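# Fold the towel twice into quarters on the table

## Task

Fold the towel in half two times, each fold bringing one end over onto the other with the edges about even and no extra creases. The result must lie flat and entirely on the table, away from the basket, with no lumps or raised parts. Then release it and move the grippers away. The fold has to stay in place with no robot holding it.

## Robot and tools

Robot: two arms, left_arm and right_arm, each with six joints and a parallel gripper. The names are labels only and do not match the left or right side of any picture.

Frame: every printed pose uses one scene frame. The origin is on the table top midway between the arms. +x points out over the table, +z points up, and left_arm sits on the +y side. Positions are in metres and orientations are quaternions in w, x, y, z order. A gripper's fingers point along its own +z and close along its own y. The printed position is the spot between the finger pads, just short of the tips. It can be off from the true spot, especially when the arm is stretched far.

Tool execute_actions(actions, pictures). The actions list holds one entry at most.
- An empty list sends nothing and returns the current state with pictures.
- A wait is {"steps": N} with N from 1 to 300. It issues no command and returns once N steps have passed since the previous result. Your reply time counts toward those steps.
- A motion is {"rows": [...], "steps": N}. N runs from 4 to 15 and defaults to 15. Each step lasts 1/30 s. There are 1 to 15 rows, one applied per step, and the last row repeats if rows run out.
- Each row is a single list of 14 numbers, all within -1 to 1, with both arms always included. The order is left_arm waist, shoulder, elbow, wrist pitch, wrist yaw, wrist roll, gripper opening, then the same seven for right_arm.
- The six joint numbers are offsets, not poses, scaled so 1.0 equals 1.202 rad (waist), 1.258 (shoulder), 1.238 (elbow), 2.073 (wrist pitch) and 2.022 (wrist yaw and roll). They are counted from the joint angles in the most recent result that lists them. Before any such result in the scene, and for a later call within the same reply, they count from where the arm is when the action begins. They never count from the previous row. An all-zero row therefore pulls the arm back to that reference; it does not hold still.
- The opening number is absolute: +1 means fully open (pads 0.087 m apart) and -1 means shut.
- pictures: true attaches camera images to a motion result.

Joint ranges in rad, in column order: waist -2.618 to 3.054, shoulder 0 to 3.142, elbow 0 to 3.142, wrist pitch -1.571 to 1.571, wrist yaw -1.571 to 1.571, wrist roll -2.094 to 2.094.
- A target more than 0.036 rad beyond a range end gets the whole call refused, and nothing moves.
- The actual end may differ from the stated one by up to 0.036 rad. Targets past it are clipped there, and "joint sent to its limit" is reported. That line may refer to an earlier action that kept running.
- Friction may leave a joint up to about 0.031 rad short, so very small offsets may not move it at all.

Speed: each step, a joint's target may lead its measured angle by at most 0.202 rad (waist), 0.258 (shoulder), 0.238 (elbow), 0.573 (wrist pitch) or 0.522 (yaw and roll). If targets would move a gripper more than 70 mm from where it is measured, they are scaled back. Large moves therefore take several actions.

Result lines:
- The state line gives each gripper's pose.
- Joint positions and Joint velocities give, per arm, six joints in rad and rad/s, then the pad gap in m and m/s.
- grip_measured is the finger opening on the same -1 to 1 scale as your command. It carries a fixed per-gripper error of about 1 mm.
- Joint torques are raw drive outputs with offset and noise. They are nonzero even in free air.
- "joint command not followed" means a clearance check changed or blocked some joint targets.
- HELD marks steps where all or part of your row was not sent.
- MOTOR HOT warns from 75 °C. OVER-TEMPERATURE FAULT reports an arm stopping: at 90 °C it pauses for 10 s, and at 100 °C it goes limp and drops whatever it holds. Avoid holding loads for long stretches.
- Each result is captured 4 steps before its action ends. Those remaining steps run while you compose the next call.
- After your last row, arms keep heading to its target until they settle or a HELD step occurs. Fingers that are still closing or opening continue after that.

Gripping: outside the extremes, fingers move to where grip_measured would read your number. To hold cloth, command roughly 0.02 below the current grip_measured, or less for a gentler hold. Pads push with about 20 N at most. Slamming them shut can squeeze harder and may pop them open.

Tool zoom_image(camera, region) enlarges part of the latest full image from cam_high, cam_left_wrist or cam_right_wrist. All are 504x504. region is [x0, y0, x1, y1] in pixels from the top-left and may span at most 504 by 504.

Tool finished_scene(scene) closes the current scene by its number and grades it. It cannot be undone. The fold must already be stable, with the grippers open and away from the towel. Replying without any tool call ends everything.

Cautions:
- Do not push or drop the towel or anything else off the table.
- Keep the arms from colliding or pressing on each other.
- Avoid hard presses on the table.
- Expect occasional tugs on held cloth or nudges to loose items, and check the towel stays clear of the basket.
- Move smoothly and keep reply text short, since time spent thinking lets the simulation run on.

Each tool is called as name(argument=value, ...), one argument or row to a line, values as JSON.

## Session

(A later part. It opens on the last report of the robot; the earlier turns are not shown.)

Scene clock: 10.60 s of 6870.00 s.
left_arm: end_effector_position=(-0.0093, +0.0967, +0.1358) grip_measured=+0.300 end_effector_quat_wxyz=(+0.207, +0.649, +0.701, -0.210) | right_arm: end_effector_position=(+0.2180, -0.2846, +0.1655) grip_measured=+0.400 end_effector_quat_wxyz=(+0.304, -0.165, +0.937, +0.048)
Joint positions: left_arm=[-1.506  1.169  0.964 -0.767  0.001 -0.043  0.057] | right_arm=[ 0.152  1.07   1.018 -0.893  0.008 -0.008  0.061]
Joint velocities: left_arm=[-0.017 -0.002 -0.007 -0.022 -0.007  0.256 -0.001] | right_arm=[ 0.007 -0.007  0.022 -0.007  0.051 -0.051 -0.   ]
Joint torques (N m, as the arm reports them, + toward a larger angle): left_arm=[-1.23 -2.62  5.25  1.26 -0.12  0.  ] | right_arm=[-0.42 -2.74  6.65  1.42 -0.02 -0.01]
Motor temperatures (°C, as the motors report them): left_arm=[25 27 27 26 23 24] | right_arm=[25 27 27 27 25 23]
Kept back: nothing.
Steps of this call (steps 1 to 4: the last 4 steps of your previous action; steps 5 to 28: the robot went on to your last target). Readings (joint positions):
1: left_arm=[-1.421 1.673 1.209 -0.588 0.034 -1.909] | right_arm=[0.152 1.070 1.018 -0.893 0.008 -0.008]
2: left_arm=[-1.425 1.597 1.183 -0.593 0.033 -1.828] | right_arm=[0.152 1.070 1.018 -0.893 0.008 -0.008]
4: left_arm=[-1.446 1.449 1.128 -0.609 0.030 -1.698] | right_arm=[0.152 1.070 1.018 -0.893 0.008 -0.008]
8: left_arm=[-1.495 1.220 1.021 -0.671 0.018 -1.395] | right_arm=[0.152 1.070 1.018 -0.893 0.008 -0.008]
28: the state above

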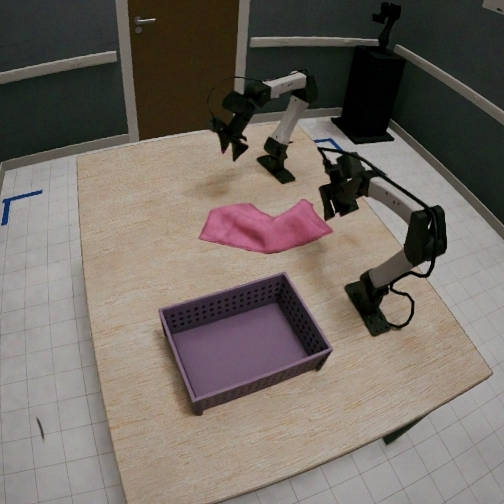

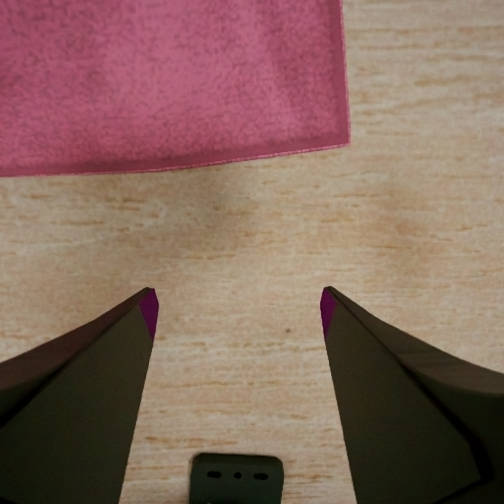

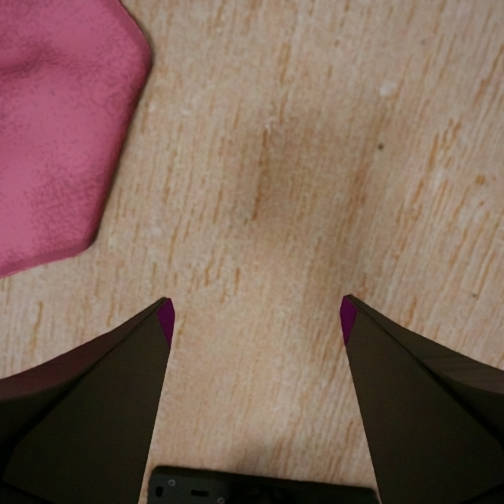

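execute_actions(
  actions=[
    {"rows":[[-0.01,0.01,0,0.03,0,0.02,0.3,0.02,0.05,0.05,0,0,0,0.4],[-0.02,0.03,0,0.06,0,0.02,0.3,0.04,0.11,0.11,0,0,0,0.4],[-0.04,0.05,0,0.09,0,0.02,0.3,0.06,0.18,0.17,0,0,0,0.4],[-0.06,0.08,0,0.12,0,0.02,0.3,0.08,0.25,0.23,0,0,0,0.4],[-0.08,0.11,-0.01,0.15,0,0.02,0.3,0.1,0.32,0.29,-0.02,0,0,0.4],[-0.1,0.14,-0.02,0.17,0,0.02,0.3,0.12,0.39,0.35,-0.02,0,0,0.4],[-0.11,0.17,-0.03,0.19,0,0.02,0.3,0.14,0.46,0.41,-0.02,0,0,0.4],[-0.11,0.2,-0.04,0.215,0,0.02,0.3,0.16,0.53,0.47,-0.02,0,0,0.4],[-0.11,0.23,-0.05,0.215,0,0.02,0.3,0.18,0.6,0.53,-0.02,0,0,0.4],[-0.11,0.26,-0.05,0.215,0,0.02,0.3,0.2,0.66,0.59,-0.02,0,0,0.4],[-0.11,0.28,-0.05,0.215,0,0.02,0.3,0.22,0.72,0.64,-0.02,0,0,0.4],[-0.11,0.3,-0.05,0.215,0,0.02,0.3,0.24,0.78,0.68,-0.02,0,0,0.4],[-0.11,0.32,-0.05,0.215,0,0.02,0.3,0.25,0.83,0.72,-0.02,0,0,0.4],[-0.11,0.33,-0.05,0.215,0,0.02,0.3,0.25,0.87,0.745,-0.02,0,0,0.4],[-0.11,0.33,-0.05,0.215,0,0.02,0.3,0.25,0.9,0.745,-0.02,0,0,0.4]],"steps":15},
  ],
)

execute_actions(
  actions=[
    {"steps":20},
  ],
  pictures=true,
)

Scene clock: 11.43 s of 6870.00 s.
left_arm: end_effector_position=(-0.0489, +0.0220, +0.0870) grip_measured=+0.300 end_effector_quat_wxyz=(+0.218, +0.698, +0.638, -0.240) | right_arm: end_effector_position=(+0.3408, -0.1499, +0.1794) grip_measured=+0.400 end_effector_quat_wxyz=(+0.274, -0.262, +0.923, +0.070)
Joint positions: left_arm=[-1.632  1.447  0.943 -0.407  0.001 -0.002  0.057] | right_arm=[ 0.357  1.774  1.691 -0.914  0.011 -0.008  0.061]
Joint velocities: left_arm=[-0.012  1.092 -0.203  0.652  0.007 -0.037 -0.001] | right_arm=[ 0.632  2.293  1.956  0.095  0.007 -0.037  0.   ]
Joint torques (N m, as the arm reports them, + toward a larger angle): left_arm=[-0.9  -5.23  4.73  1.51 -0.03 -0.12] | right_arm=[ 1.12 -8.    5.85  1.06 -0.06 -0.01]
Motor temperatures (°C, as the motors report them): left_arm=[25 27 27 26 23 24] | right_arm=[25 27 27 27 25 23]
Steps of this call (steps 1 to 14: the robot went on to your last target; steps 15 to 25: the first 11 steps of this action). Readings (joint positions):
15: left_arm=[-1.506 1.169 0.964 -0.764 0.000 -0.002] | right_arm=[0.154 1.076 1.024 -0.898 0.008 -0.008]
16: left_arm=[-1.508 1.171 0.964 -0.751 0.000 -0.002] | right_arm=[0.161 1.097 1.050 -0.911 0.009 -0.008]
18: left_arm=[-1.529 1.193 0.964 -0.692 -0.002 -0.002] | right_arm=[0.195 1.204 1.166 -0.930 0.010 -0.008]
22: left_arm=[-1.612 1.327 0.962 -0.509 -0.002 -0.002] | right_arm=[0.287 1.526 1.474 -0.923 0.011 -0.008]
25: the state above

Scene clock: 12.10 s of 6870.00 s.
left_arm: end_effector_position=(-0.0489, +0.0216, +0.0397) grip_measured=+0.300 end_effector_quat_wxyz=(+0.188, +0.709, +0.648, -0.207) | right_arm: end_effector_position=(+0.3577, -0.0837, +0.0592) grip_measured=+0.400 end_effector_quat_wxyz=(+0.160, -0.317, +0.934, +0.049)
Joint positions: left_arm=[-1.632  1.583  0.914 -0.335  0.001 -0.002  0.057] | right_arm=[ 0.456  2.219  1.917 -0.933  0.008 -0.008  0.061]
Joint velocities: left_arm=[ 0.002  0.007 -0.017  0.11   0.037  0.081  0.   ] | right_arm=[-0.022 -0.012 -0.012  0.007  0.022  0.022 -0.001]
Joint torques (N m, as the arm reports them, + toward a larger angle): left_arm=[-1.12 -6.48  5.42  1.53  0.01 -0.12] | right_arm=[ -1.08 -15.59   8.28   0.96  -0.07  -0.03]
Motor temperatures (°C, as the motors report them): left_arm=[25 27 27 26 23 24] | right_arm=[25 28 27 27 25 23]
Kept back: nothing.
Steps of this call (steps 1 to 4: the last 4 steps of your previous action; steps 5 to 20: the robot went on to your last target). Readings (joint positions):
1: left_arm=[-1.632 1.484 0.937 -0.390 0.001 -0.002] | right_arm=[0.379 1.852 1.753 -0.910 0.011 -0.008]
2: left_arm=[-1.632 1.516 0.931 -0.379 0.001 -0.002] | right_arm=[0.400 1.926 1.806 -0.906 0.011 -0.008]
4: left_arm=[-1.632 1.564 0.922 -0.368 0.001 -0.002] | right_arm=[0.433 2.066 1.892 -0.899 0.010 -0.008]
8: left_arm=[-1.632 1.583 0.914 -0.362 0.001 -0.002] | right_arm=[0.457 2.225 1.917 -0.912 0.008 -0.008]
20: the state above

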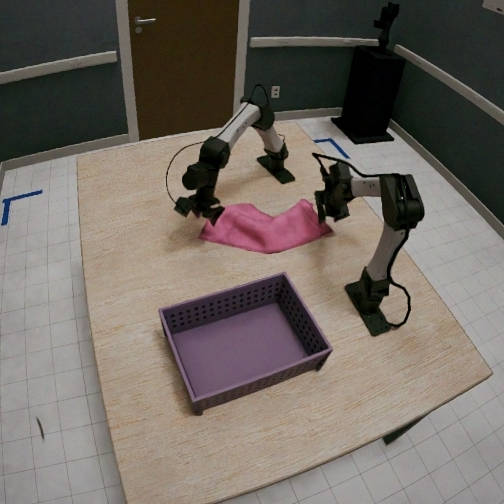

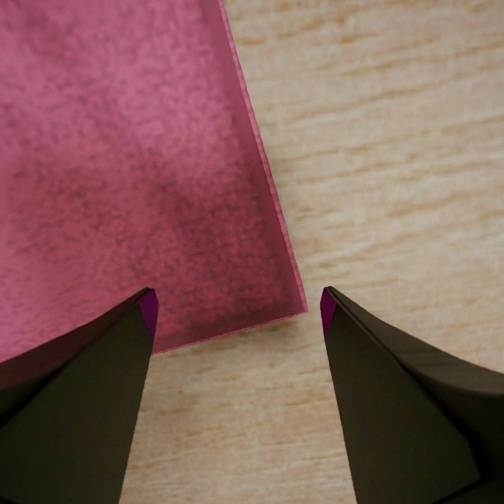

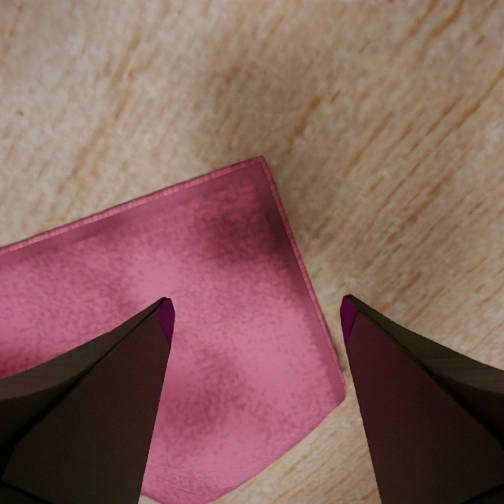

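execute_actions(
  actions=[
    {"rows":[[0,0.01,0,0.02,0,0,0.3,0,0.01,0,0.02,0,0,0.3],[0,0.025,0,0.025,0,0,0.3,0,0.025,0,0.02,0,0,0.3],[0,0.04,0,0.025,0,0,0.3,0,0.04,0,0.02,0,0,0.3],[0,0.055,0,0.025,0,0,0.3,0,0.055,0,0.02,0,0,0.3],[0,0.07,0,0.025,0,0,0.3,0,0.07,0,0.02,0,0,0.3],[0,0.08,0,0.025,0,0,0.3,0,0.08,0,0.02,0,0,0.3],[0,0.09,0,0.025,0,0,0.3,0,0.09,0,0.02,0,0,0.3],[0,0.1,0,0.025,0,0,0.3,0,0.1,0,0.02,0,0,0.3]],"steps":15},
  ],
)

execute_actions(
  actions=[
    {"rows":[[0,0.025,0,0,0,0,0.15,0,0.025,0,0,0,0,0.15],[0,0.025,0,0,0,0,0,0,0.025,0,0,0,0,0],[0,0.025,0,0,0,0,-0.15,0,0.025,0,0,0,0,-0.15],[0,0.025,0,0,0,0,-0.3,0,0.025,0,0,0,0,-0.3],[0,0.025,0,0,0,0,-0.45,0,0.025,0,0,0,0,-0.45],[0,0.025,0,0,0,0,-0.6,0,0.025,0,0,0,0,-0.6],[0,0.025,0,0,0,0,-0.75,0,0.025,0,0,0,0,-0.75],[0,0.025,0,0,0,0,-0.88,0,0.025,0,0,0,0,-0.88],[0,0.025,0,0,0,0,-1,0,0.025,0,0,0,0,-1]],"steps":15},
  ],
  pictures=true,
)

Scene clock: 12.90 s of 6870.00 s.
left_arm: end_effector_position=(-0.0488, +0.0179, +0.0107) grip_measured=+0.300 end_effector_quat_wxyz=(+0.173, +0.714, +0.652, -0.188) | right_arm: end_effector_position=(+0.3564, -0.0834, +0.0115) grip_measured=+0.300 end_effector_quat_wxyz=(+0.123, -0.319, +0.939, +0.040)
Joint positions: left_arm=[-1.632  1.687  0.917 -0.284 -0.002  0.     0.057] | right_arm=[ 0.456  2.326  1.917 -0.903  0.002 -0.006  0.057]
Joint velocities: left_arm=[-0.002 -0.012  0.042  0.139 -0.007  0.037 -0.   ] | right_arm=[-0.017 -0.012  0.007  0.081 -0.007 -0.007  0.   ]
Joint torques (N m, as the arm reports them, + toward a larger angle): left_arm=[-0.53 -5.42  5.6   1.23  0.04 -0.1 ] | right_arm=[ -0.49 -13.65   6.67   0.89   0.21  -0.01]
Motor temperatures (°C, as the motors report them): left_arm=[25 27 27 26 23 24] | right_arm=[25 28 27 27 25 23]
Steps of this call (steps 1 to 13: the robot went on to your last target; steps 14 to 24: the first 11 steps of this action). Readings (joint positions):
14: left_arm=[-1.632 1.583 0.914 -0.332 0.001 -0.002] | right_arm=[0.456 2.219 1.917 -0.931 0.008 -0.008]
15: left_arm=[-1.632 1.585 0.914 -0.327 0.001 -0.002] | right_arm=[0.456 2.219 1.917 -0.927 0.008 -0.008]
17: left_arm=[-1.632 1.597 0.914 -0.310 0.001 -0.002] | right_arm=[0.456 2.225 1.917 -0.918 0.008 -0.008]
21: left_arm=[-1.632 1.663 0.914 -0.295 0.001 -0.002] | right_arm=[0.456 2.281 1.917 -0.904 0.008 -0.008]
24: the state above

Scene clock: 13.40 s of 6870.00 s.
left_arm: end_effector_position=(-0.0461, +0.0147, +0.0119) grip_measured=-0.864 end_effector_quat_wxyz=(+0.183, +0.712, +0.652, -0.187) | right_arm: end_effector_position=(+0.3573, -0.0806, +0.0144) grip_measured=-0.889 end_effector_quat_wxyz=(+0.127, -0.319, +0.938, +0.046)
Joint positions: left_arm=[-1.632  1.687  0.917 -0.273 -0.018  0.001  0.006] | right_arm=[ 0.456  2.321  1.919 -0.898 -0.007 -0.006  0.005]
Joint velocities: left_arm=[ 0.002 -0.007 -0.012 -0.051 -0.051  0.007 -0.   ] | right_arm=[-0.017 -0.002 -0.012 -0.051 -0.022  0.037 -0.048]
Joint torques (N m, as the arm reports them, + toward a larger angle): left_arm=[-0.55 -5.    5.92  1.31  0.13 -0.13] | right_arm=[ -0.53 -12.42   6.23   0.95   0.05   0.03]
Motor temperatures (°C, as the motors report them): left_arm=[25 27 27 27 23 24] | right_arm=[25 29 28 27 25 23]
Steps of this call (steps 1 to 4: the last 4 steps of your previous action; steps 5 to 15: the first 11 steps of this action, its rows measured from where the robot was after step 4). Readings (joint positions):
4: left_arm=[-1.632 1.687 0.917 -0.281 -0.002 0.000] | right_arm=[0.456 2.321 1.919 -0.898 0.003 -0.006]
5: left_arm=[-1.632 1.687 0.917 -0.281 -0.003 0.000] | right_arm=[0.456 2.321 1.919 -0.898 0.003 -0.006]
6: left_arm=[-1.632 1.687 0.917 -0.279 -0.007 0.000] | right_arm=[0.456 2.321 1.919 -0.898 0.002 -0.006]
8: left_arm=[-1.632 1.687 0.917 -0.278 -0.011 0.000] | right_arm=[0.456 2.321 1.919 -0.898 -0.004 -0.006]
12: left_arm=[-1.632 1.687 0.917 -0.276 -0.016 0.000] | right_arm=[0.456 2.321 1.919 -0.898 -0.007 -0.006]
15: the state above

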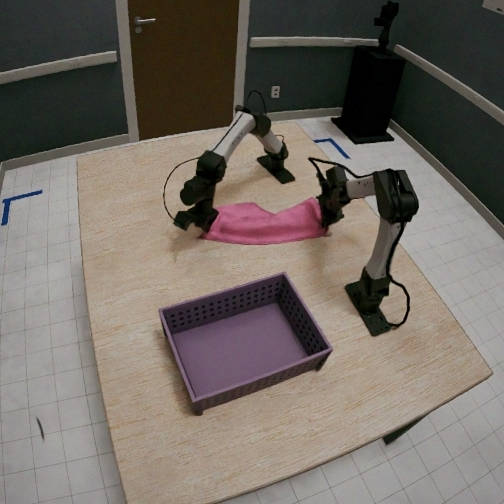

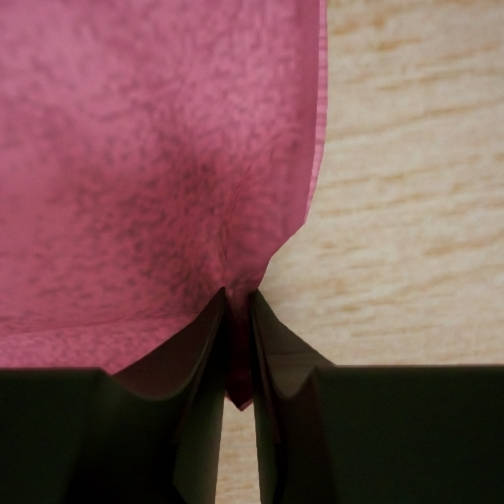

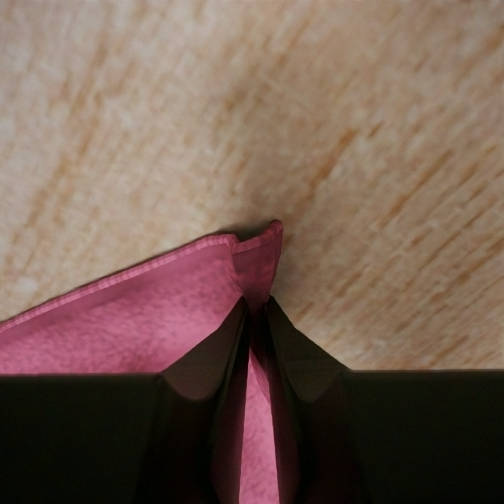

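execute_actions(
  actions=[
    {"rows":[[0.01,-0.02,0.04,-0.03,0,0,-1,0,-0.02,0.01,0,0,0,-1],[0.02,-0.03,0.09,-0.06,0,0,-1,-0.01,-0.04,0.03,0,0,0,-1],[0.03,-0.04,0.15,-0.1,0,0,-1,-0.02,-0.065,0.045,-0.01,0,0,-1],[0.04,-0.05,0.21,-0.14,0,0,-1,-0.03,-0.09,0.06,-0.01,0,0,-1],[0.05,-0.05,0.27,-0.18,0,0,-1,-0.04,-0.115,0.08,-0.02,0,0,-1],[0.06,-0.05,0.33,-0.21,0,0,-1,-0.05,-0.14,0.1,-0.02,0,0,-1],[0.07,-0.05,0.4,-0.24,0,0,-1,-0.06,-0.165,0.115,-0.03,0,0,-1],[0.08,-0.05,0.47,-0.27,0,0,-1,-0.07,-0.19,0.13,-0.03,0,0,-1],[0.09,-0.04,0.54,-0.3,0,0,-1,-0.08,-0.215,0.15,-0.04,0,0,-1],[0.1,-0.03,0.61,-0.33,0,0,-1,-0.09,-0.24,0.17,-0.04,0,0,-1],[0.11,-0.02,0.68,-0.36,0,0,-1,-0.1,-0.265,0.19,-0.05,0,0,-1],[0.11,-0.01,0.74,-0.38,0,0,-1,-0.11,-0.285,0.205,-0.05,0,0,-1],[0.11,0,0.8,-0.405,0,0,-1,-0.12,-0.305,0.22,-0.05,0,0,-1],[0.11,0.01,0.85,-0.405,0,0,-1,-0.13,-0.32,0.23,-0.05,0,0,-1],[0.11,0.01,0.89,-0.405,0,0,-1,-0.135,-0.33,0.24,-0.05,0,0,-1]],"steps":15},
  ],
)

execute_actions(
  actions=[
    {"steps":22},
  ],
  pictures=true,
)

Scene clock: 14.23 s of 6870.00 s.
left_arm: end_effector_position=(-0.0088, -0.0561, +0.2008) grip_measured=-0.870 end_effector_quat_wxyz=(+0.262, +0.654, +0.666, -0.246) | right_arm: end_effector_position=(+0.3947, -0.0883, +0.1330) grip_measured=-0.894 end_effector_quat_wxyz=(+0.246, -0.285, +0.923, +0.078)
Joint positions: left_arm=[-1.53   1.655  1.563 -0.745 -0.02   0.001  0.006] | right_arm=[ 0.398  2.145  2.043 -0.947 -0.009 -0.006  0.005]
Joint velocities: left_arm=[ 0.364  0.007  2.479 -1.575 -0.037 -0.037 -0.   ] | right_arm=[-0.286 -0.769  0.559 -0.066  0.037 -0.051  0.   ]
Joint torques (N m, as the arm reports them, + toward a larger angle): left_arm=[-0.05 -7.06  6.87  1.37 -0.04 -0.06] | right_arm=[ -1.39 -16.18   8.2    1.2   -0.01  -0.05]
Motor temperatures (°C, as the motors report them): left_arm=[25 27 28 27 23 24] | right_arm=[25 29 28 27 25 23]
Steps of this call (steps 1 to 4: the last 4 steps of your previous action; steps 5 to 14: the robot went on to your last target; steps 15 to 25: the first 11 steps of this action). Readings (joint positions):
15: left_arm=[-1.631 1.685 0.923 -0.281 -0.020 0.001] | right_arm=[0.456 2.320 1.919 -0.898 -0.007 -0.006]
16: left_arm=[-1.629 1.683 0.940 -0.305 -0.020 0.001] | right_arm=[0.456 2.317 1.921 -0.899 -0.007 -0.006]
18: left_arm=[-1.617 1.678 1.025 -0.398 -0.020 0.001] | right_arm=[0.454 2.302 1.934 -0.911 -0.008 -0.006]
22: left_arm=[-1.571 1.658 1.309 -0.590 -0.020 0.001] | right_arm=[0.428 2.224 1.988 -0.935 -0.009 -0.006]
25: the state above

Scene clock: 14.97 s of 6870.00 s.
left_arm: end_effector_position=(+0.0046, -0.0450, +0.3136) grip_measured=-0.870 end_effector_quat_wxyz=(+0.297, +0.631, +0.664, -0.268) | right_arm: end_effector_position=(+0.4065, -0.1397, +0.3129) grip_measured=-0.895 end_effector_quat_wxyz=(+0.422, -0.223, +0.872, +0.108)
Joint positions: left_arm=[-1.5    1.69   2.029 -1.087 -0.026  0.001  0.006] | right_arm=[ 0.296  1.89   2.22  -0.999 -0.009 -0.006  0.005]
Joint velocities: left_arm=[-0.007 -0.002  0.017 -0.022 -0.022  0.007  0.   ] | right_arm=[ 0.012 -0.012  0.017  0.022  0.037 -0.007  0.   ]
Joint torques (N m, as the arm reports them, + toward a larger angle): left_arm=[-0.4  -6.52  5.29  1.53  0.09 -0.06] | right_arm=[-0.65 -9.19  5.96  1.69  0.02  0.01]
Motor temperatures (°C, as the motors report them): left_arm=[25 27 28 27 23 24] | right_arm=[25 29 28 27 25 23]
Kept back: nothing.
Steps of this call (steps 1 to 4: the last 4 steps of your previous action; steps 5 to 22: the robot went on to your last target). Readings (joint positions):
1: left_arm=[-1.518 1.655 1.648 -0.798 -0.020 0.001] | right_arm=[0.388 2.117 2.062 -0.951 -0.009 -0.006]
2: left_arm=[-1.509 1.658 1.734 -0.850 -0.022 0.001] | right_arm=[0.376 2.089 2.082 -0.954 -0.009 -0.006]
4: left_arm=[-1.501 1.668 1.898 -0.930 -0.025 0.001] | right_arm=[0.353 2.033 2.122 -0.960 -0.009 -0.006]
8: left_arm=[-1.500 1.660 2.027 -0.979 -0.026 0.001] | right_arm=[0.306 1.926 2.195 -0.970 -0.009 -0.006]
22: the state above

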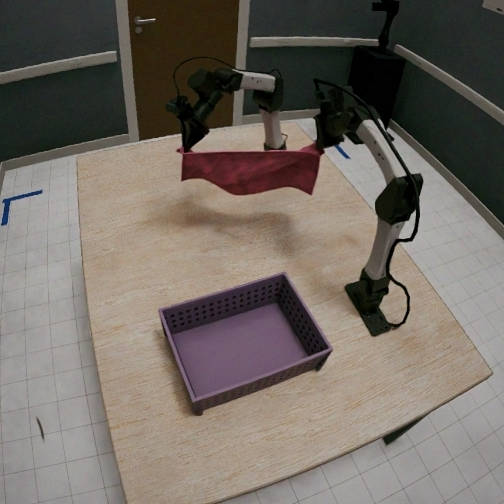

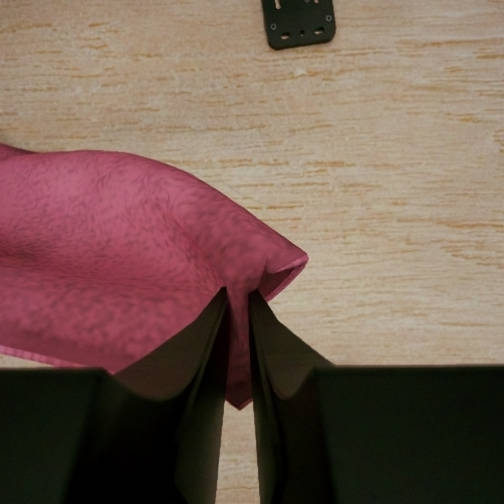

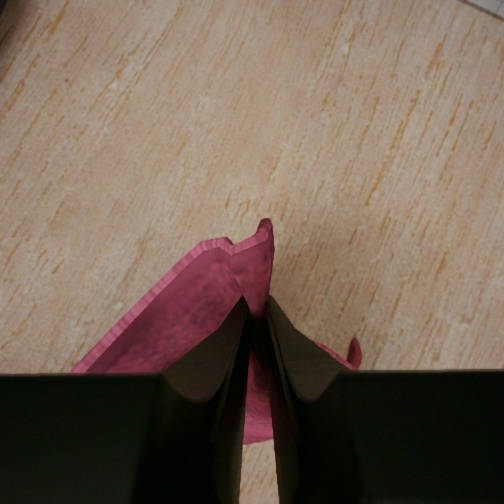

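execute_actions(
  actions=[
    {"rows":[[0,0,-0.03,0.03,0,0,-1,0,-0.01,-0.04,0.02,0,0,-1],[0,0,-0.06,0.06,0,0,-1,-0.01,-0.02,-0.08,0.04,0,0,-1],[0,0.01,-0.09,0.08,0,0,-1,-0.015,-0.03,-0.12,0.06,0,0,-1],[0,0.01,-0.12,0.1,0,0,-1,-0.02,-0.04,-0.16,0.075,0,0,-1],[0,0.02,-0.15,0.12,0,0,-1,-0.025,-0.045,-0.2,0.09,0,0,-1],[0,0.02,-0.18,0.14,0,0,-1,-0.03,-0.05,-0.24,0.1,0,0,-1],[0,0.03,-0.21,0.155,0,0,-1,-0.035,-0.06,-0.28,0.11,0,0,-1],[0,0.03,-0.24,0.17,0,0,-1,-0.04,-0.065,-0.32,0.125,0,0,-1],[0,0.03,-0.27,0.17,0,0,-1,-0.045,-0.07,-0.36,0.125,0,0,-1],[0,0.03,-0.3,0.17,0,0,-1,-0.05,-0.075,-0.39,0.125,0,0,-1]],"steps":15},
  ],
)

execute_actions(
  actions=[
    {"steps":10},
  ],
  pictures=true,
)

Scene clock: 15.87 s of 6870.00 s.
left_arm: end_effector_position=(+0.0058, -0.0729, +0.2288) grip_measured=-0.870 end_effector_quat_wxyz=(+0.280, +0.638, +0.671, -0.252) | right_arm: end_effector_position=(+0.4006, -0.1652, +0.2070) grip_measured=-0.895 end_effector_quat_wxyz=(+0.347, -0.211, +0.910, +0.082)
Joint positions: left_arm=[-1.5    1.709  1.716 -0.807 -0.026  0.001  0.006] | right_arm=[ 0.254  1.824  1.791 -0.809 -0.009 -0.006  0.005]
Joint velocities: left_arm=[-0.002  0.227 -0.862  0.212 -0.022  0.007 -0.   ] | right_arm=[-0.183 -0.007 -0.984 -0.007 -0.022 -0.007  0.   ]
Joint torques (N m, as the arm reports them, + toward a larger angle): left_arm=[-0.56 -7.68  6.4   1.99 -0.05 -0.08] | right_arm=[ -1.11 -13.42   7.36   2.17   0.02  -0.08]
Motor temperatures (°C, as the motors report them): left_arm=[25 27 28 27 23 24] | right_arm=[25 30 28 27 25 23]
Steps of this call (steps 1 to 16: the robot went on to your last target; steps 17 to 27: the first 11 steps of this action). Readings (joint positions):
17: left_arm=[-1.500 1.690 2.027 -1.084 -0.026 0.001] | right_arm=[0.296 1.889 2.213 -0.996 -0.009 -0.006]
18: left_arm=[-1.500 1.689 2.017 -1.066 -0.026 0.001] | right_arm=[0.296 1.884 2.195 -0.982 -0.009 -0.006]
20: left_arm=[-1.500 1.686 1.972 -1.005 -0.026 0.001] | right_arm=[0.294 1.864 2.122 -0.938 -0.009 -0.006]
24: left_arm=[-1.500 1.692 1.826 -0.871 -0.026 0.001] | right_arm=[0.275 1.832 1.929 -0.849 -0.009 -0.006]
27: the state above

Scene clock: 16.20 s of 6870.00 s.
left_arm: end_effector_position=(+0.0060, -0.0769, +0.2040) grip_measured=-0.870 end_effector_quat_wxyz=(+0.269, +0.643, +0.676, -0.241) | right_arm: end_effector_position=(+0.4005, -0.1706, +0.1937) grip_measured=-0.895 end_effector_quat_wxyz=(+0.341, -0.207, +0.914, +0.079)
Joint positions: left_arm=[-1.5    1.735  1.664 -0.761 -0.026  0.001  0.006] | right_arm=[ 0.244  1.818  1.737 -0.775 -0.009 -0.006  0.005]
Joint velocities: left_arm=[-0.017  0.002 -0.002  0.022 -0.037 -0.051  0.   ] | right_arm=[-0.012 -0.012  0.012  0.154 -0.066 -0.007  0.   ]
Joint torques (N m, as the arm reports them, + toward a larger angle): left_arm=[-0.5  -8.63  6.39  1.75 -0.01 -0.08] | right_arm=[ -1.16 -12.46   6.78   1.7   -0.02   0.04]
Motor temperatures (°C, as the motors report them): left_arm=[25 28 28 27 23 24] | right_arm=[25 30 28 27 25 23]
Kept back: nothing.
Steps of this call (steps 1 to 4: the last 4 steps of your previous action; steps 5 to 10: the robot went on to your last target). Readings (joint positions):
1: left_arm=[-1.500 1.718 1.692 -0.802 -0.026 0.001] | right_arm=[0.249 1.824 1.763 -0.808 -0.009 -0.006]
2: left_arm=[-1.500 1.726 1.678 -0.800 -0.026 0.001] | right_arm=[0.245 1.824 1.745 -0.808 -0.009 -0.006]
4: left_arm=[-1.500 1.737 1.665 -0.796 -0.026 0.001] | right_arm=[0.244 1.824 1.737 -0.806 -0.009 -0.006]
8: left_arm=[-1.500 1.735 1.664 -0.770 -0.026 0.001] | right_arm=[0.244 1.819 1.737 -0.782 -0.009 -0.006]
10: the state above

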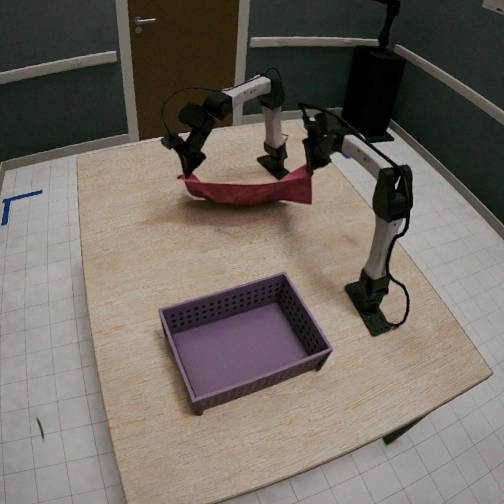

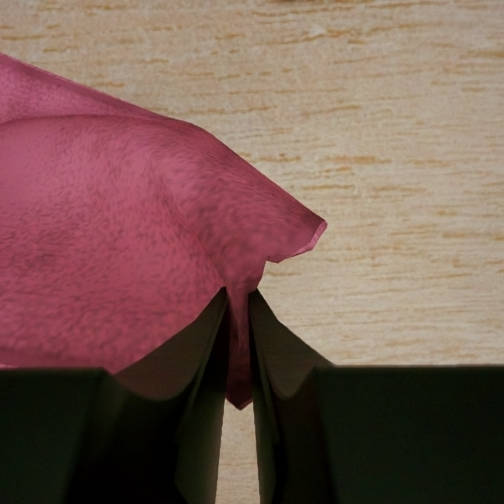

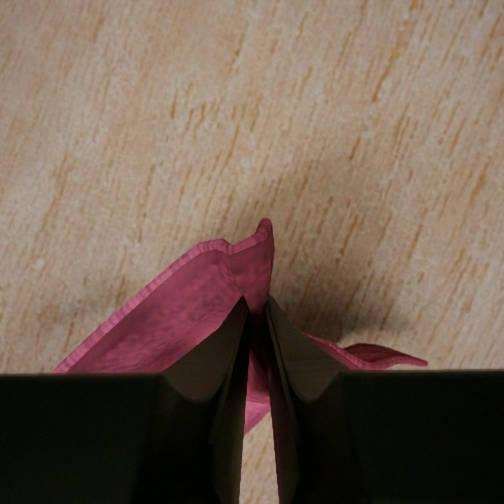

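execute_actions(
  actions=[
    {"rows":[[0,-0.04,-0.03,0,0,0,-1,0.02,0.015,0.02,0.02,0,0,-1],[0,-0.08,-0.065,-0.015,0,0,-1,0.04,0.035,0.04,0.03,0,0,-1],[0.01,-0.12,-0.1,-0.015,0,0,-1,0.06,0.055,0.06,0.04,0,0,-1],[0.01,-0.155,-0.14,-0.015,0,0,-1,0.085,0.08,0.08,0.05,0,0,-1],[0.02,-0.185,-0.18,-0.015,0,0,-1,0.11,0.105,0.1,0.06,0,0,-1],[0.02,-0.21,-0.22,-0.015,0,0,-1,0.13,0.13,0.12,0.07,0,0,-1],[0.03,-0.23,-0.26,-0.015,0,0,-1,0.145,0.155,0.135,0.075,0,0,-1],[0.03,-0.245,-0.3,-0.015,0,0,-1,0.16,0.18,0.15,0.075,0,0,-1],[0.03,-0.245,-0.33,-0.015,0,0,-1,0.17,0.2,0.15,0.075,0,0,-1],[0.03,-0.245,-0.36,-0.015,0,0,-1,0.17,0.22,0.15,0.075,0,0,-1]],"steps":15},
  ],
)

execute_actions(
  actions=[
    {"steps":10},
  ],
  pictures=true,
)

Scene clock: 16.77 s of 6870.00 s.
left_arm: end_effector_position=(+0.0125, +0.0183, +0.1898) grip_measured=-0.870 end_effector_quat_wxyz=(+0.260, +0.638, +0.690, -0.224) | right_arm: end_effector_position=(+0.4106, -0.0453, +0.1741) grip_measured=-0.895 end_effector_quat_wxyz=(+0.368, -0.294, +0.873, +0.126)
Joint positions: left_arm=[-1.472  1.403  1.297 -0.766 -0.029  0.001  0.006] | right_arm=[ 0.447  2.037  1.911 -0.644 -0.012 -0.006  0.005]
Joint velocities: left_arm=[ 0.037 -0.085 -0.818 -0.037 -0.037 -0.022  0.001] | right_arm=[ 0.413  0.681  0.012  0.212 -0.081 -0.007 -0.   ]
Joint torques (N m, as the arm reports them, + toward a larger angle): left_arm=[-0.15 -3.42  4.76  1.52  0.06 -0.09] | right_arm=[ -2.74 -12.05   8.18   1.56   0.13  -0.02]
Motor temperatures (°C, as the motors report them): left_arm=[25 28 28 27 23 24] | right_arm=[25 30 28 27 25 23]
Steps of this call (steps 1 to 6: the robot went on to your last target; steps 7 to 17: the first 11 steps of this action). Readings (joint positions):
7: left_arm=[-1.500 1.731 1.661 -0.752 -0.026 0.001] | right_arm=[0.245 1.818 1.737 -0.768 -0.009 -0.006]
8: left_arm=[-1.500 1.717 1.646 -0.750 -0.026 0.001] | right_arm=[0.249 1.821 1.742 -0.767 -0.009 -0.006]
10: left_arm=[-1.500 1.651 1.578 -0.754 -0.026 0.001] | right_arm=[0.275 1.847 1.778 -0.758 -0.007 -0.006]
14: left_arm=[-1.484 1.468 1.406 -0.763 -0.026 0.001] | right_arm=[0.382 1.954 1.880 -0.687 -0.007 -0.006]
17: the state above

Scene clock: 17.10 s of 6870.00 s.
left_arm: end_effector_position=(+0.0116, +0.0352, +0.1564) grip_measured=-0.870 end_effector_quat_wxyz=(+0.223, +0.650, +0.702, -0.188) | right_arm: end_effector_position=(+0.4096, -0.0368, +0.1389) grip_measured=-0.895 end_effector_quat_wxyz=(+0.339, -0.304, +0.882, +0.121)
Joint positions: left_arm=[-1.472  1.423  1.231 -0.787 -0.029  0.001  0.006] | right_arm=[ 0.459  2.107  1.911 -0.637 -0.016 -0.006  0.005]
Joint velocities: left_arm=[-0.022  0.002  0.007  0.007  0.022  0.066  0.   ] | right_arm=[ 0.007 -0.002  0.002  0.022  0.022  0.007  0.   ]
Joint torques (N m, as the arm reports them, + toward a larger angle): left_arm=[ 0.   -5.15  5.76  1.41  0.05 -0.1 ] | right_arm=[ -1.45 -14.55   7.78   1.68   0.03  -0.02]
Motor temperatures (°C, as the motors report them): left_arm=[25 28 28 27 23 24] | right_arm=[25 30 28 27 25 23]
Kept back: nothing.
Steps of this call (steps 1 to 4: the last 4 steps of your previous action; steps 5 to 10: the robot went on to your last target). Readings (joint positions):
1: left_arm=[-1.472 1.404 1.273 -0.770 -0.029 0.001] | right_arm=[0.458 2.059 1.911 -0.642 -0.014 -0.006]
2: left_arm=[-1.472 1.409 1.254 -0.775 -0.029 0.001] | right_arm=[0.463 2.078 1.911 -0.642 -0.016 -0.006]
4: left_arm=[-1.472 1.420 1.235 -0.785 -0.029 0.001] | right_arm=[0.462 2.102 1.911 -0.642 -0.016 -0.006]
8: left_arm=[-1.472 1.423 1.231 -0.787 -0.029 0.001] | right_arm=[0.459 2.107 1.911 -0.639 -0.016 -0.006]
10: the state above

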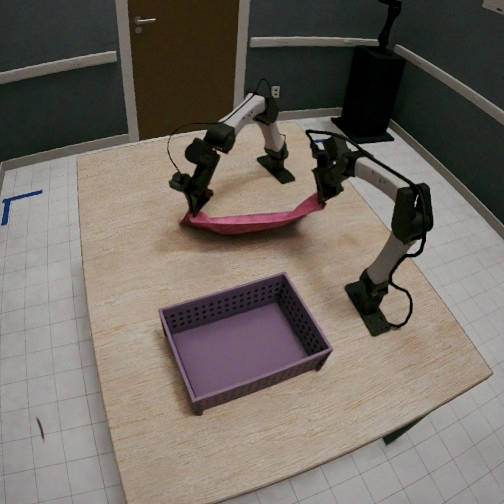

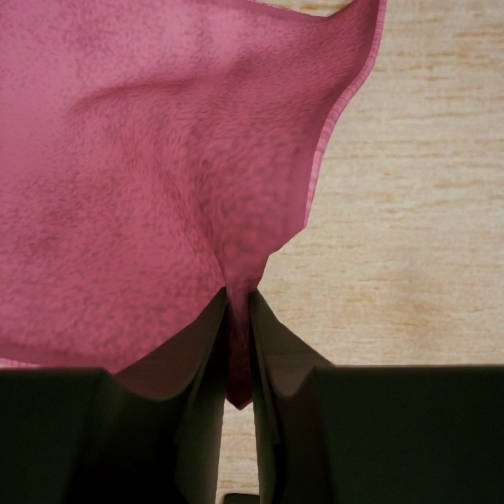

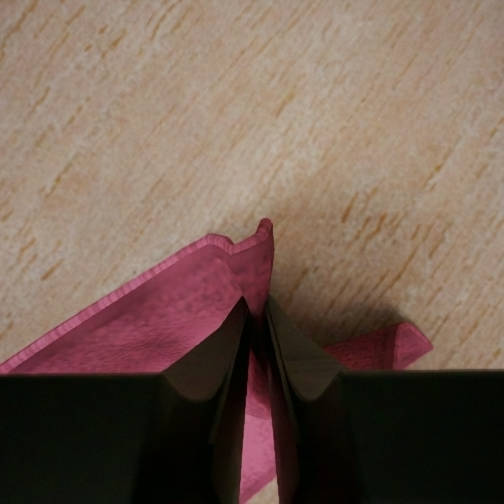

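execute_actions(
  actions=[
    {"rows":[[0,-0.02,-0.03,0.03,0,0,-1,0,0.015,0.01,0.02,0,0,-1],[0.01,-0.04,-0.07,0.06,0,0,-1,0.01,0.035,0.02,0.04,0,0,-1],[0.01,-0.06,-0.11,0.09,0,0,-1,0.015,0.055,0.03,0.06,0,0,-1],[0.02,-0.08,-0.155,0.12,0,0,-1,0.02,0.075,0.04,0.08,0,0,-1],[0.02,-0.1,-0.2,0.14,0,0,-1,0.025,0.095,0.05,0.1,0,0,-1],[0.03,-0.12,-0.245,0.16,0,0,-1,0.03,0.115,0.06,0.115,0,0,-1],[0.03,-0.135,-0.29,0.18,0,0,-1,0.035,0.135,0.07,0.13,0,0,-1],[0.04,-0.15,-0.335,0.2,0,0,-1,0.042,0.155,0.075,0.13,0,0,-1],[0.045,-0.16,-0.38,0.2,0,0,-1,0.042,0.175,0.075,0.13,0,0,-1],[0.045,-0.16,-0.42,0.2,0,0,-1,0.042,0.19,0.075,0.13,0,0,-1],[0.045,-0.16,-0.455,0.2,0,0,-1,0.042,0.205,0.075,0.13,0,0,-1],[0.045,-0.16,-0.485,0.2,0,0,-1,0.042,0.22,0.075,0.13,0,0,-1],[0.045,-0.16,-0.51,0.2,0,0,-1,0.042,0.23,0.075,0.13,0,0,-1]],"steps":15},
  ],
)

execute_actions(
  actions=[
    {"steps":12},
  ],
  pictures=true,
)

Scene clock: 17.80 s of 6870.00 s.
left_arm: end_effector_position=(+0.0237, +0.0723, +0.0900) grip_measured=-0.870 end_effector_quat_wxyz=(+0.259, +0.624, +0.707, -0.208) | right_arm: end_effector_position=(+0.4416, +0.0201, +0.0965) grip_measured=-0.895 end_effector_quat_wxyz=(+0.380, -0.317, +0.857, +0.145)
Joint positions: left_arm=[-1.427  1.228  0.782 -0.448 -0.036  0.001  0.006] | right_arm=[ 0.502  2.296  1.99  -0.427 -0.018 -0.006  0.005]
Joint velocities: left_arm=[ 0.081 -0.164 -1.453  0.637 -0.007 -0.037 -0.   ] | right_arm=[ 0.178  0.681  0.007  0.359 -0.037 -0.037 -0.   ]
Joint torques (N m, as the arm reports them, + toward a larger angle): left_arm=[-0.36 -3.69  5.11  1.42  0.09 -0.12] | right_arm=[ -0.39 -13.43   8.03   1.68   0.08  -0.04]
Motor temperatures (°C, as the motors report them): left_arm=[25 28 28 27 23 24] | right_arm=[25 31 28 28 25 23]
Steps of this call (steps 1 to 10: the robot went on to your last target; steps 11 to 21: the first 11 steps of this action). Readings (joint positions):
11: left_arm=[-1.472 1.421 1.228 -0.781 -0.029 0.001] | right_arm=[0.459 2.107 1.911 -0.635 -0.016 -0.006]
12: left_arm=[-1.472 1.414 1.215 -0.760 -0.029 0.001] | right_arm=[0.459 2.109 1.911 -0.629 -0.016 -0.006]
14: left_arm=[-1.470 1.376 1.149 -0.688 -0.029 0.001] | right_arm=[0.461 2.129 1.925 -0.597 -0.016 -0.006]
18: left_arm=[-1.447 1.272 0.942 -0.532 -0.031 0.001] | right_arm=[0.481 2.220 1.976 -0.482 -0.016 -0.006]
21: the state above

Scene clock: 18.20 s of 6870.00 s.
left_arm: end_effector_position=(+0.0205, +0.1121, +0.0348) grip_measured=-0.870 end_effector_quat_wxyz=(+0.219, +0.635, +0.721, -0.169) | right_arm: end_effector_position=(+0.4374, +0.0256, +0.0356) grip_measured=-0.895 end_effector_quat_wxyz=(+0.342, -0.327, +0.870, +0.136)
Joint positions: left_arm=[-1.425  1.226  0.605 -0.39  -0.04   0.001  0.006] | right_arm=[ 0.511  2.407  1.99  -0.399 -0.023 -0.006  0.005]
Joint velocities: left_arm=[-0.022 -0.007 -0.007  0.007  0.066  0.051 -0.001] | right_arm=[ 0.002 -0.007 -0.002  0.007  0.051 -0.007  0.   ]
Joint torques (N m, as the arm reports them, + toward a larger angle): left_arm=[ 0.03 -3.95  5.94  1.52  0.06 -0.09] | right_arm=[ -0.48 -17.35   8.07   1.84   0.07  -0.01]
Motor temperatures (°C, as the motors report them): left_arm=[25 28 28 27 23 24] | right_arm=[25 31 28 28 25 23]
Kept back: nothing.
Steps of this call (steps 1 to 4: the last 4 steps of your previous action; steps 5 to 12: the robot went on to your last target). Readings (joint positions):
1: left_arm=[-1.425 1.226 0.734 -0.433 -0.037 0.001] | right_arm=[0.506 2.320 1.990 -0.417 -0.019 -0.006]
2: left_arm=[-1.425 1.226 0.690 -0.423 -0.037 0.001] | right_arm=[0.510 2.343 1.990 -0.410 -0.020 -0.006]
4: left_arm=[-1.425 1.226 0.625 -0.421 -0.038 0.001] | right_arm=[0.511 2.381 1.990 -0.407 -0.022 -0.006]
8: left_arm=[-1.425 1.226 0.605 -0.409 -0.040 0.001] | right_arm=[0.511 2.407 1.990 -0.407 -0.023 -0.006]
12: the state above

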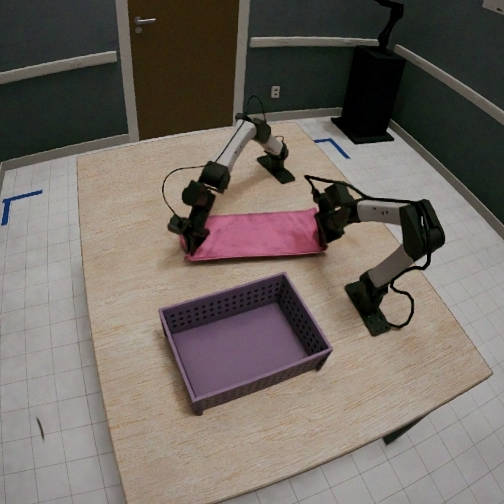

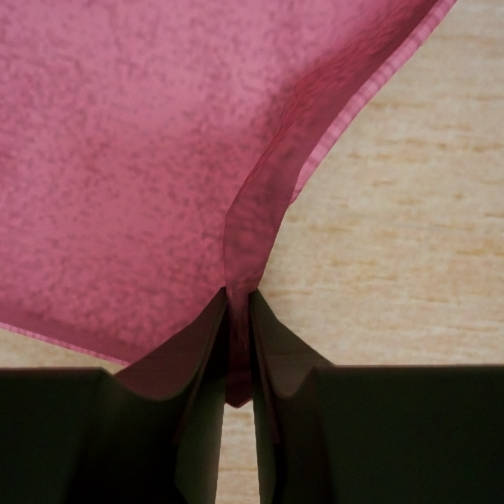

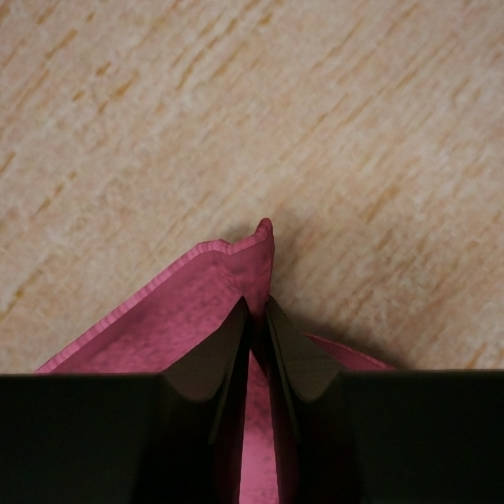

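execute_actions(
  actions=[
    {"rows":[[0,0,0,0,0,0,-1,0,0,0,0,0,0,-0.6],[0,0,0,0,0,0,-1,0,0,0,0,0,0,-0.2],[0,0,0,0,0,0,-1,0,-0.02,0,0,0,0,0.3],[0,0,0,0,0,0,-1,0,-0.06,0,0,0,0,0.3],[0,0,0,0,0,0,-1,0,-0.11,-0.02,0,0,0,0.3],[0,0,0,0,0,0,-1,0,-0.18,-0.06,0,0,0,0.3],[0,0,0,0,0,0,-1,0,-0.26,-0.12,0,0,0,0.3],[0,0,0,0,0,0,-1,0,-0.34,-0.19,-0.045,0,0,0.3],[0,0,0,0,0,0,-1,0.03,-0.42,-0.27,-0.045,0,0,0.3],[0,0,0,0,0,0,-1,0.06,-0.5,-0.35,-0.045,0,0,0.3],[0,0,0,0,0,0,-1,0.1,-0.58,-0.44,-0.045,0,0,0.3],[0,0,0,0,0,0,-1,0.14,-0.66,-0.53,-0.045,0,0,0.3],[0,0,0,0,0,0,-1,0.18,-0.74,-0.63,-0.045,0,0,0.3],[0,0,0,0,0,0,-1,0.24,-0.82,-0.75,-0.045,0,0,0.3],[0,0,0,0,0,0,-1,0.3,-0.9,-0.9,-0.045,0,0,0.3]],"steps":15},
  ],
)

execute_actions(
  actions=[
    {"steps":18},
  ],
)

Scene clock: 18.93 s of 6870.00 s.
left_arm: end_effector_position=(+0.0209, +0.1103, +0.0356) grip_measured=-0.870 end_effector_quat_wxyz=(+0.222, +0.634, +0.720, -0.171) | right_arm: end_effector_position=(+0.3801, -0.0114, +0.1096) grip_measured=+0.300 end_effector_quat_wxyz=(+0.350, -0.333, +0.864, +0.141)
Joint positions: left_arm=[-1.425  1.226  0.605 -0.382 -0.041  0.001  0.006] | right_arm=[ 0.529  2.051  1.69  -0.435 -0.02  -0.006  0.057]
Joint velocities: left_arm=[-0.002 -0.012  0.007 -0.066  0.007 -0.066 -0.   ] | right_arm=[ 0.374 -2.059 -1.712 -0.212  0.066 -0.007  0.   ]
Joint torques (N m, as the arm reports them, + toward a larger angle): left_arm=[-0.53 -3.58  6.41  1.36  0.   -0.09] | right_arm=[  3.81 -13.11   6.11   1.41  -0.25   0.02]
Motor temperatures (°C, as the motors report them): left_arm=[25 28 28 27 23 24] | right_arm=[25 32 28 28 25 23]
Steps of this call (steps 1 to 11: the robot went on to your last target; steps 12 to 22: the first 11 steps of this action). Readings (joint positions):
12: left_arm=[-1.425 1.226 0.605 -0.382 -0.041 0.001] | right_arm=[0.511 2.407 1.990 -0.398 -0.023 -0.006]
13: left_arm=[-1.425 1.226 0.605 -0.382 -0.041 0.001] | right_arm=[0.511 2.407 1.990 -0.398 -0.023 -0.006]
15: left_arm=[-1.425 1.226 0.605 -0.382 -0.041 0.001] | right_arm=[0.511 2.402 1.990 -0.399 -0.023 -0.006]
19: left_arm=[-1.425 1.226 0.605 -0.382 -0.041 0.001] | right_arm=[0.511 2.272 1.888 -0.411 -0.023 -0.006]
22: the state above

Scene clock: 19.53 s of 6870.00 s.
left_arm: end_effector_position=(+0.0209, +0.1103, +0.0356) grip_measured=-0.870 end_effector_quat_wxyz=(+0.222, +0.634, +0.720, -0.171) | right_arm: end_effector_position=(+0.1250, -0.0891, +0.1084) grip_measured=+0.300 end_effector_quat_wxyz=(+0.280, -0.489, +0.806, +0.182)
Joint positions: left_arm=[-1.425  1.226  0.605 -0.382 -0.041  0.001  0.006] | right_arm=[ 0.881  1.267  0.88  -0.502 -0.03  -0.006  0.057]
Joint velocities: left_arm=[ 0.002  0.002 -0.002 -0.022 -0.095  0.007 -0.001] | right_arm=[ 0.002 -0.012 -0.037 -0.11   0.051  0.066  0.001]
Joint torques (N m, as the arm reports them, + toward a larger angle): left_arm=[-0.5  -3.63  6.31  1.37 -0.01 -0.1 ] | right_arm=[-1.19 -4.34  6.85  1.65  0.06 -0.01]
Motor temperatures (°C, as the motors report them): left_arm=[25 28 28 27 23 24] | right_arm=[25 32 28 28 25 23]
Kept back: nothing.
Steps of this call (steps 1 to 4: the last 4 steps of your previous action; steps 5 to 18: the robot went on to your last target). Readings (joint positions):
1: left_arm=[-1.425 1.226 0.605 -0.382 -0.041 0.001] | right_arm=[0.548 1.983 1.636 -0.441 -0.018 -0.006]
2: left_arm=[-1.425 1.226 0.605 -0.382 -0.041 0.001] | right_arm=[0.575 1.921 1.587 -0.444 -0.017 -0.006]
4: left_arm=[-1.425 1.226 0.605 -0.382 -0.041 0.001] | right_arm=[0.648 1.806 1.499 -0.445 -0.016 -0.006]
8: left_arm=[-1.425 1.226 0.605 -0.382 -0.041 0.001] | right_arm=[0.824 1.562 1.285 -0.443 -0.022 -0.006]
18: the state above

execute_actions(
  actions=[
    {"rows":[[0,0,0,0,0,0,-1,0.03,-0.03,-0.03,-0.03,0.015,0,0.3],[0,0,0,0,0,0,-1,0.07,-0.05,-0.06,-0.04,0.015,0,0.3],[0,0,0,0,0,0,-1,0.12,-0.05,-0.065,-0.04,0.015,0,0.3],[0,0,0,0,0,0,-1,0.18,-0.05,-0.065,-0.04,0.015,0,0.3],[0,0,0,0,0,0,-1,0.24,-0.05,-0.065,-0.04,0.015,0,0.3],[0,0,0,0,0,0,-1,0.3,-0.05,-0.065,-0.04,0.015,0,0.3],[0,0,0,0,0,0,-1,0.36,-0.05,-0.065,-0.04,0.015,0,0.3],[0,0,0,0,0,0,-1,0.41,-0.05,-0.065,-0.04,0.015,0,0.3],[0,0,0,0,0,0,-1,0.45,-0.05,-0.065,-0.04,0.015,0,0.3],[0,0,0,0,0,0,-1,0.48,-0.03,-0.065,-0.02,0.015,0,0.3],[0,0,0,0,0,0,-1,0.48,0,-0.065,0,0.015,0,0.3],[0,0,0,0,0,0,-1,0.48,0.025,-0.065,0.01,0.015,0,0.3],[0,0,0,0,0,0,-1,0.48,0.05,-0.065,0.01,0.015,0,0.3]],"steps":15},
  ],
)

execute_actions(
  actions=[
    {"steps":12},
  ],
  pictures=true,
)

Scene clock: 20.23 s of 6870.00 s.
left_arm: end_effector_position=(+0.0209, +0.1103, +0.0356) grip_measured=-0.870 end_effector_quat_wxyz=(+0.222, +0.634, +0.720, -0.171) | right_arm: end_effector_position=(-0.0336, -0.0812, +0.0900) grip_measured=+0.300 end_effector_quat_wxyz=(+0.205, -0.691, +0.658, +0.216)
Joint positions: left_arm=[-1.425  1.226  0.605 -0.382 -0.041  0.001  0.006] | right_arm=[ 1.419  1.229  0.816 -0.553 -0.007 -0.006  0.057]
Joint velocities: left_arm=[ 0.002 -0.022 -0.027 -0.066 -0.007  0.022 -0.001] | right_arm=[ 1.018  0.085 -0.007  0.242 -0.139 -0.022 -0.001]
Joint torques (N m, as the arm reports them, + toward a larger angle): left_arm=[-0.47 -3.6   6.52  1.42 -0.03 -0.09] | right_arm=[-2.32 -1.54  5.63  1.56  0.21 -0.01]
Motor temperatures (°C, as the motors report them): left_arm=[25 28 28 27 23 24] | right_arm=[25 32 28 28 25 23]
Steps of this call (steps 1 to 10: the robot went on to your last target; steps 11 to 21: the first 11 steps of this action). Readings (joint positions):
11: left_arm=[-1.425 1.226 0.605 -0.382 -0.041 0.001] | right_arm=[0.884 1.266 0.878 -0.503 -0.026 -0.006]
12: left_arm=[-1.425 1.226 0.605 -0.382 -0.041 0.001] | right_arm=[0.897 1.257 0.868 -0.507 -0.018 -0.006]
14: left_arm=[-1.425 1.226 0.605 -0.382 -0.041 0.001] | right_arm=[0.972 1.233 0.837 -0.526 -0.005 -0.006]
18: left_arm=[-1.425 1.226 0.605 -0.382 -0.041 0.001] | right_arm=[1.248 1.227 0.816 -0.556 -0.000 -0.006]
21: the state above

Scene clock: 20.63 s of 6870.00 s.
left_arm: end_effector_position=(+0.0209, +0.1103, +0.0356) grip_measured=-0.870 end_effector_quat_wxyz=(+0.222, +0.634, +0.720, -0.171) | right_arm: end_effector_position=(-0.0448, -0.0734, +0.0709) grip_measured=+0.300 end_effector_quat_wxyz=(+0.187, -0.707, +0.650, +0.207)
Joint positions: left_arm=[-1.425  1.226  0.605 -0.382 -0.041  0.001  0.006] | right_arm=[ 1.455  1.318  0.816 -0.504 -0.008 -0.006  0.057]
Joint velocities: left_arm=[-0.012 -0.012 -0.007 -0.037  0.022  0.007  0.001] | right_arm=[-0.007  0.007  0.002  0.007  0.007  0.007 -0.001]
Joint torques (N m, as the arm reports them, + toward a larger angle): left_arm=[-0.39 -3.46  6.34  1.45 -0.04 -0.08] | right_arm=[-0.06 -4.16  5.66  1.45  0.05 -0.02]
Motor temperatures (°C, as the motors report them): left_arm=[25 28 28 27 23 24] | right_arm=[25 32 28 28 25 23]
Kept back: nothing.
Steps of this call (steps 1 to 4: the last 4 steps of your previous action; steps 5 to 12: the robot went on to your last target). Readings (joint positions):
1: left_arm=[-1.425 1.226 0.605 -0.382 -0.041 0.001] | right_arm=[1.443 1.237 0.816 -0.543 -0.009 -0.006]
2: left_arm=[-1.425 1.226 0.605 -0.382 -0.041 0.001] | right_arm=[1.453 1.252 0.816 -0.530 -0.010 -0.006]
4: left_arm=[-1.425 1.226 0.605 -0.382 -0.041 0.001] | right_arm=[1.455 1.291 0.816 -0.515 -0.009 -0.006]
8: left_arm=[-1.425 1.226 0.605 -0.382 -0.041 0.001] | right_arm=[1.455 1.318 0.816 -0.512 -0.008 -0.006]
12: the state above

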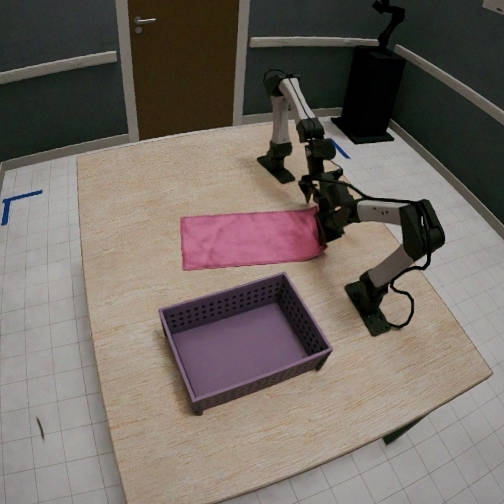

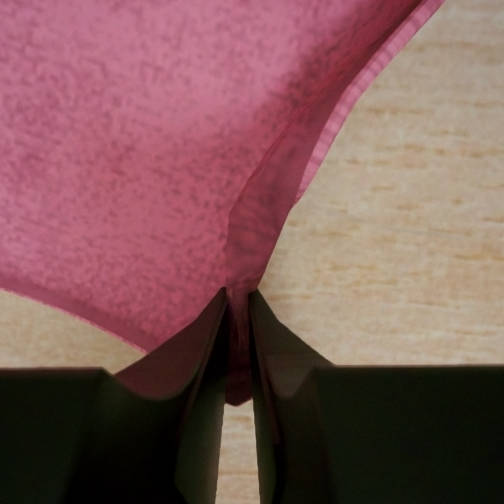

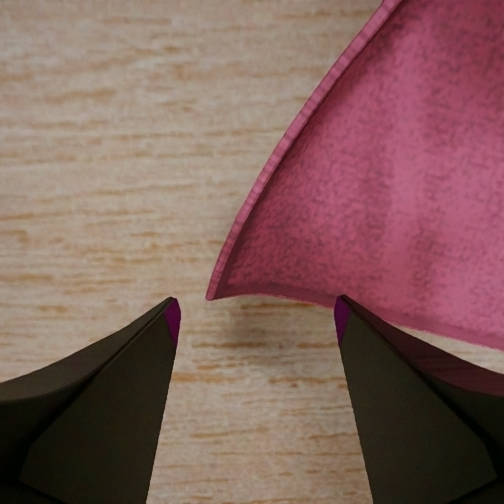

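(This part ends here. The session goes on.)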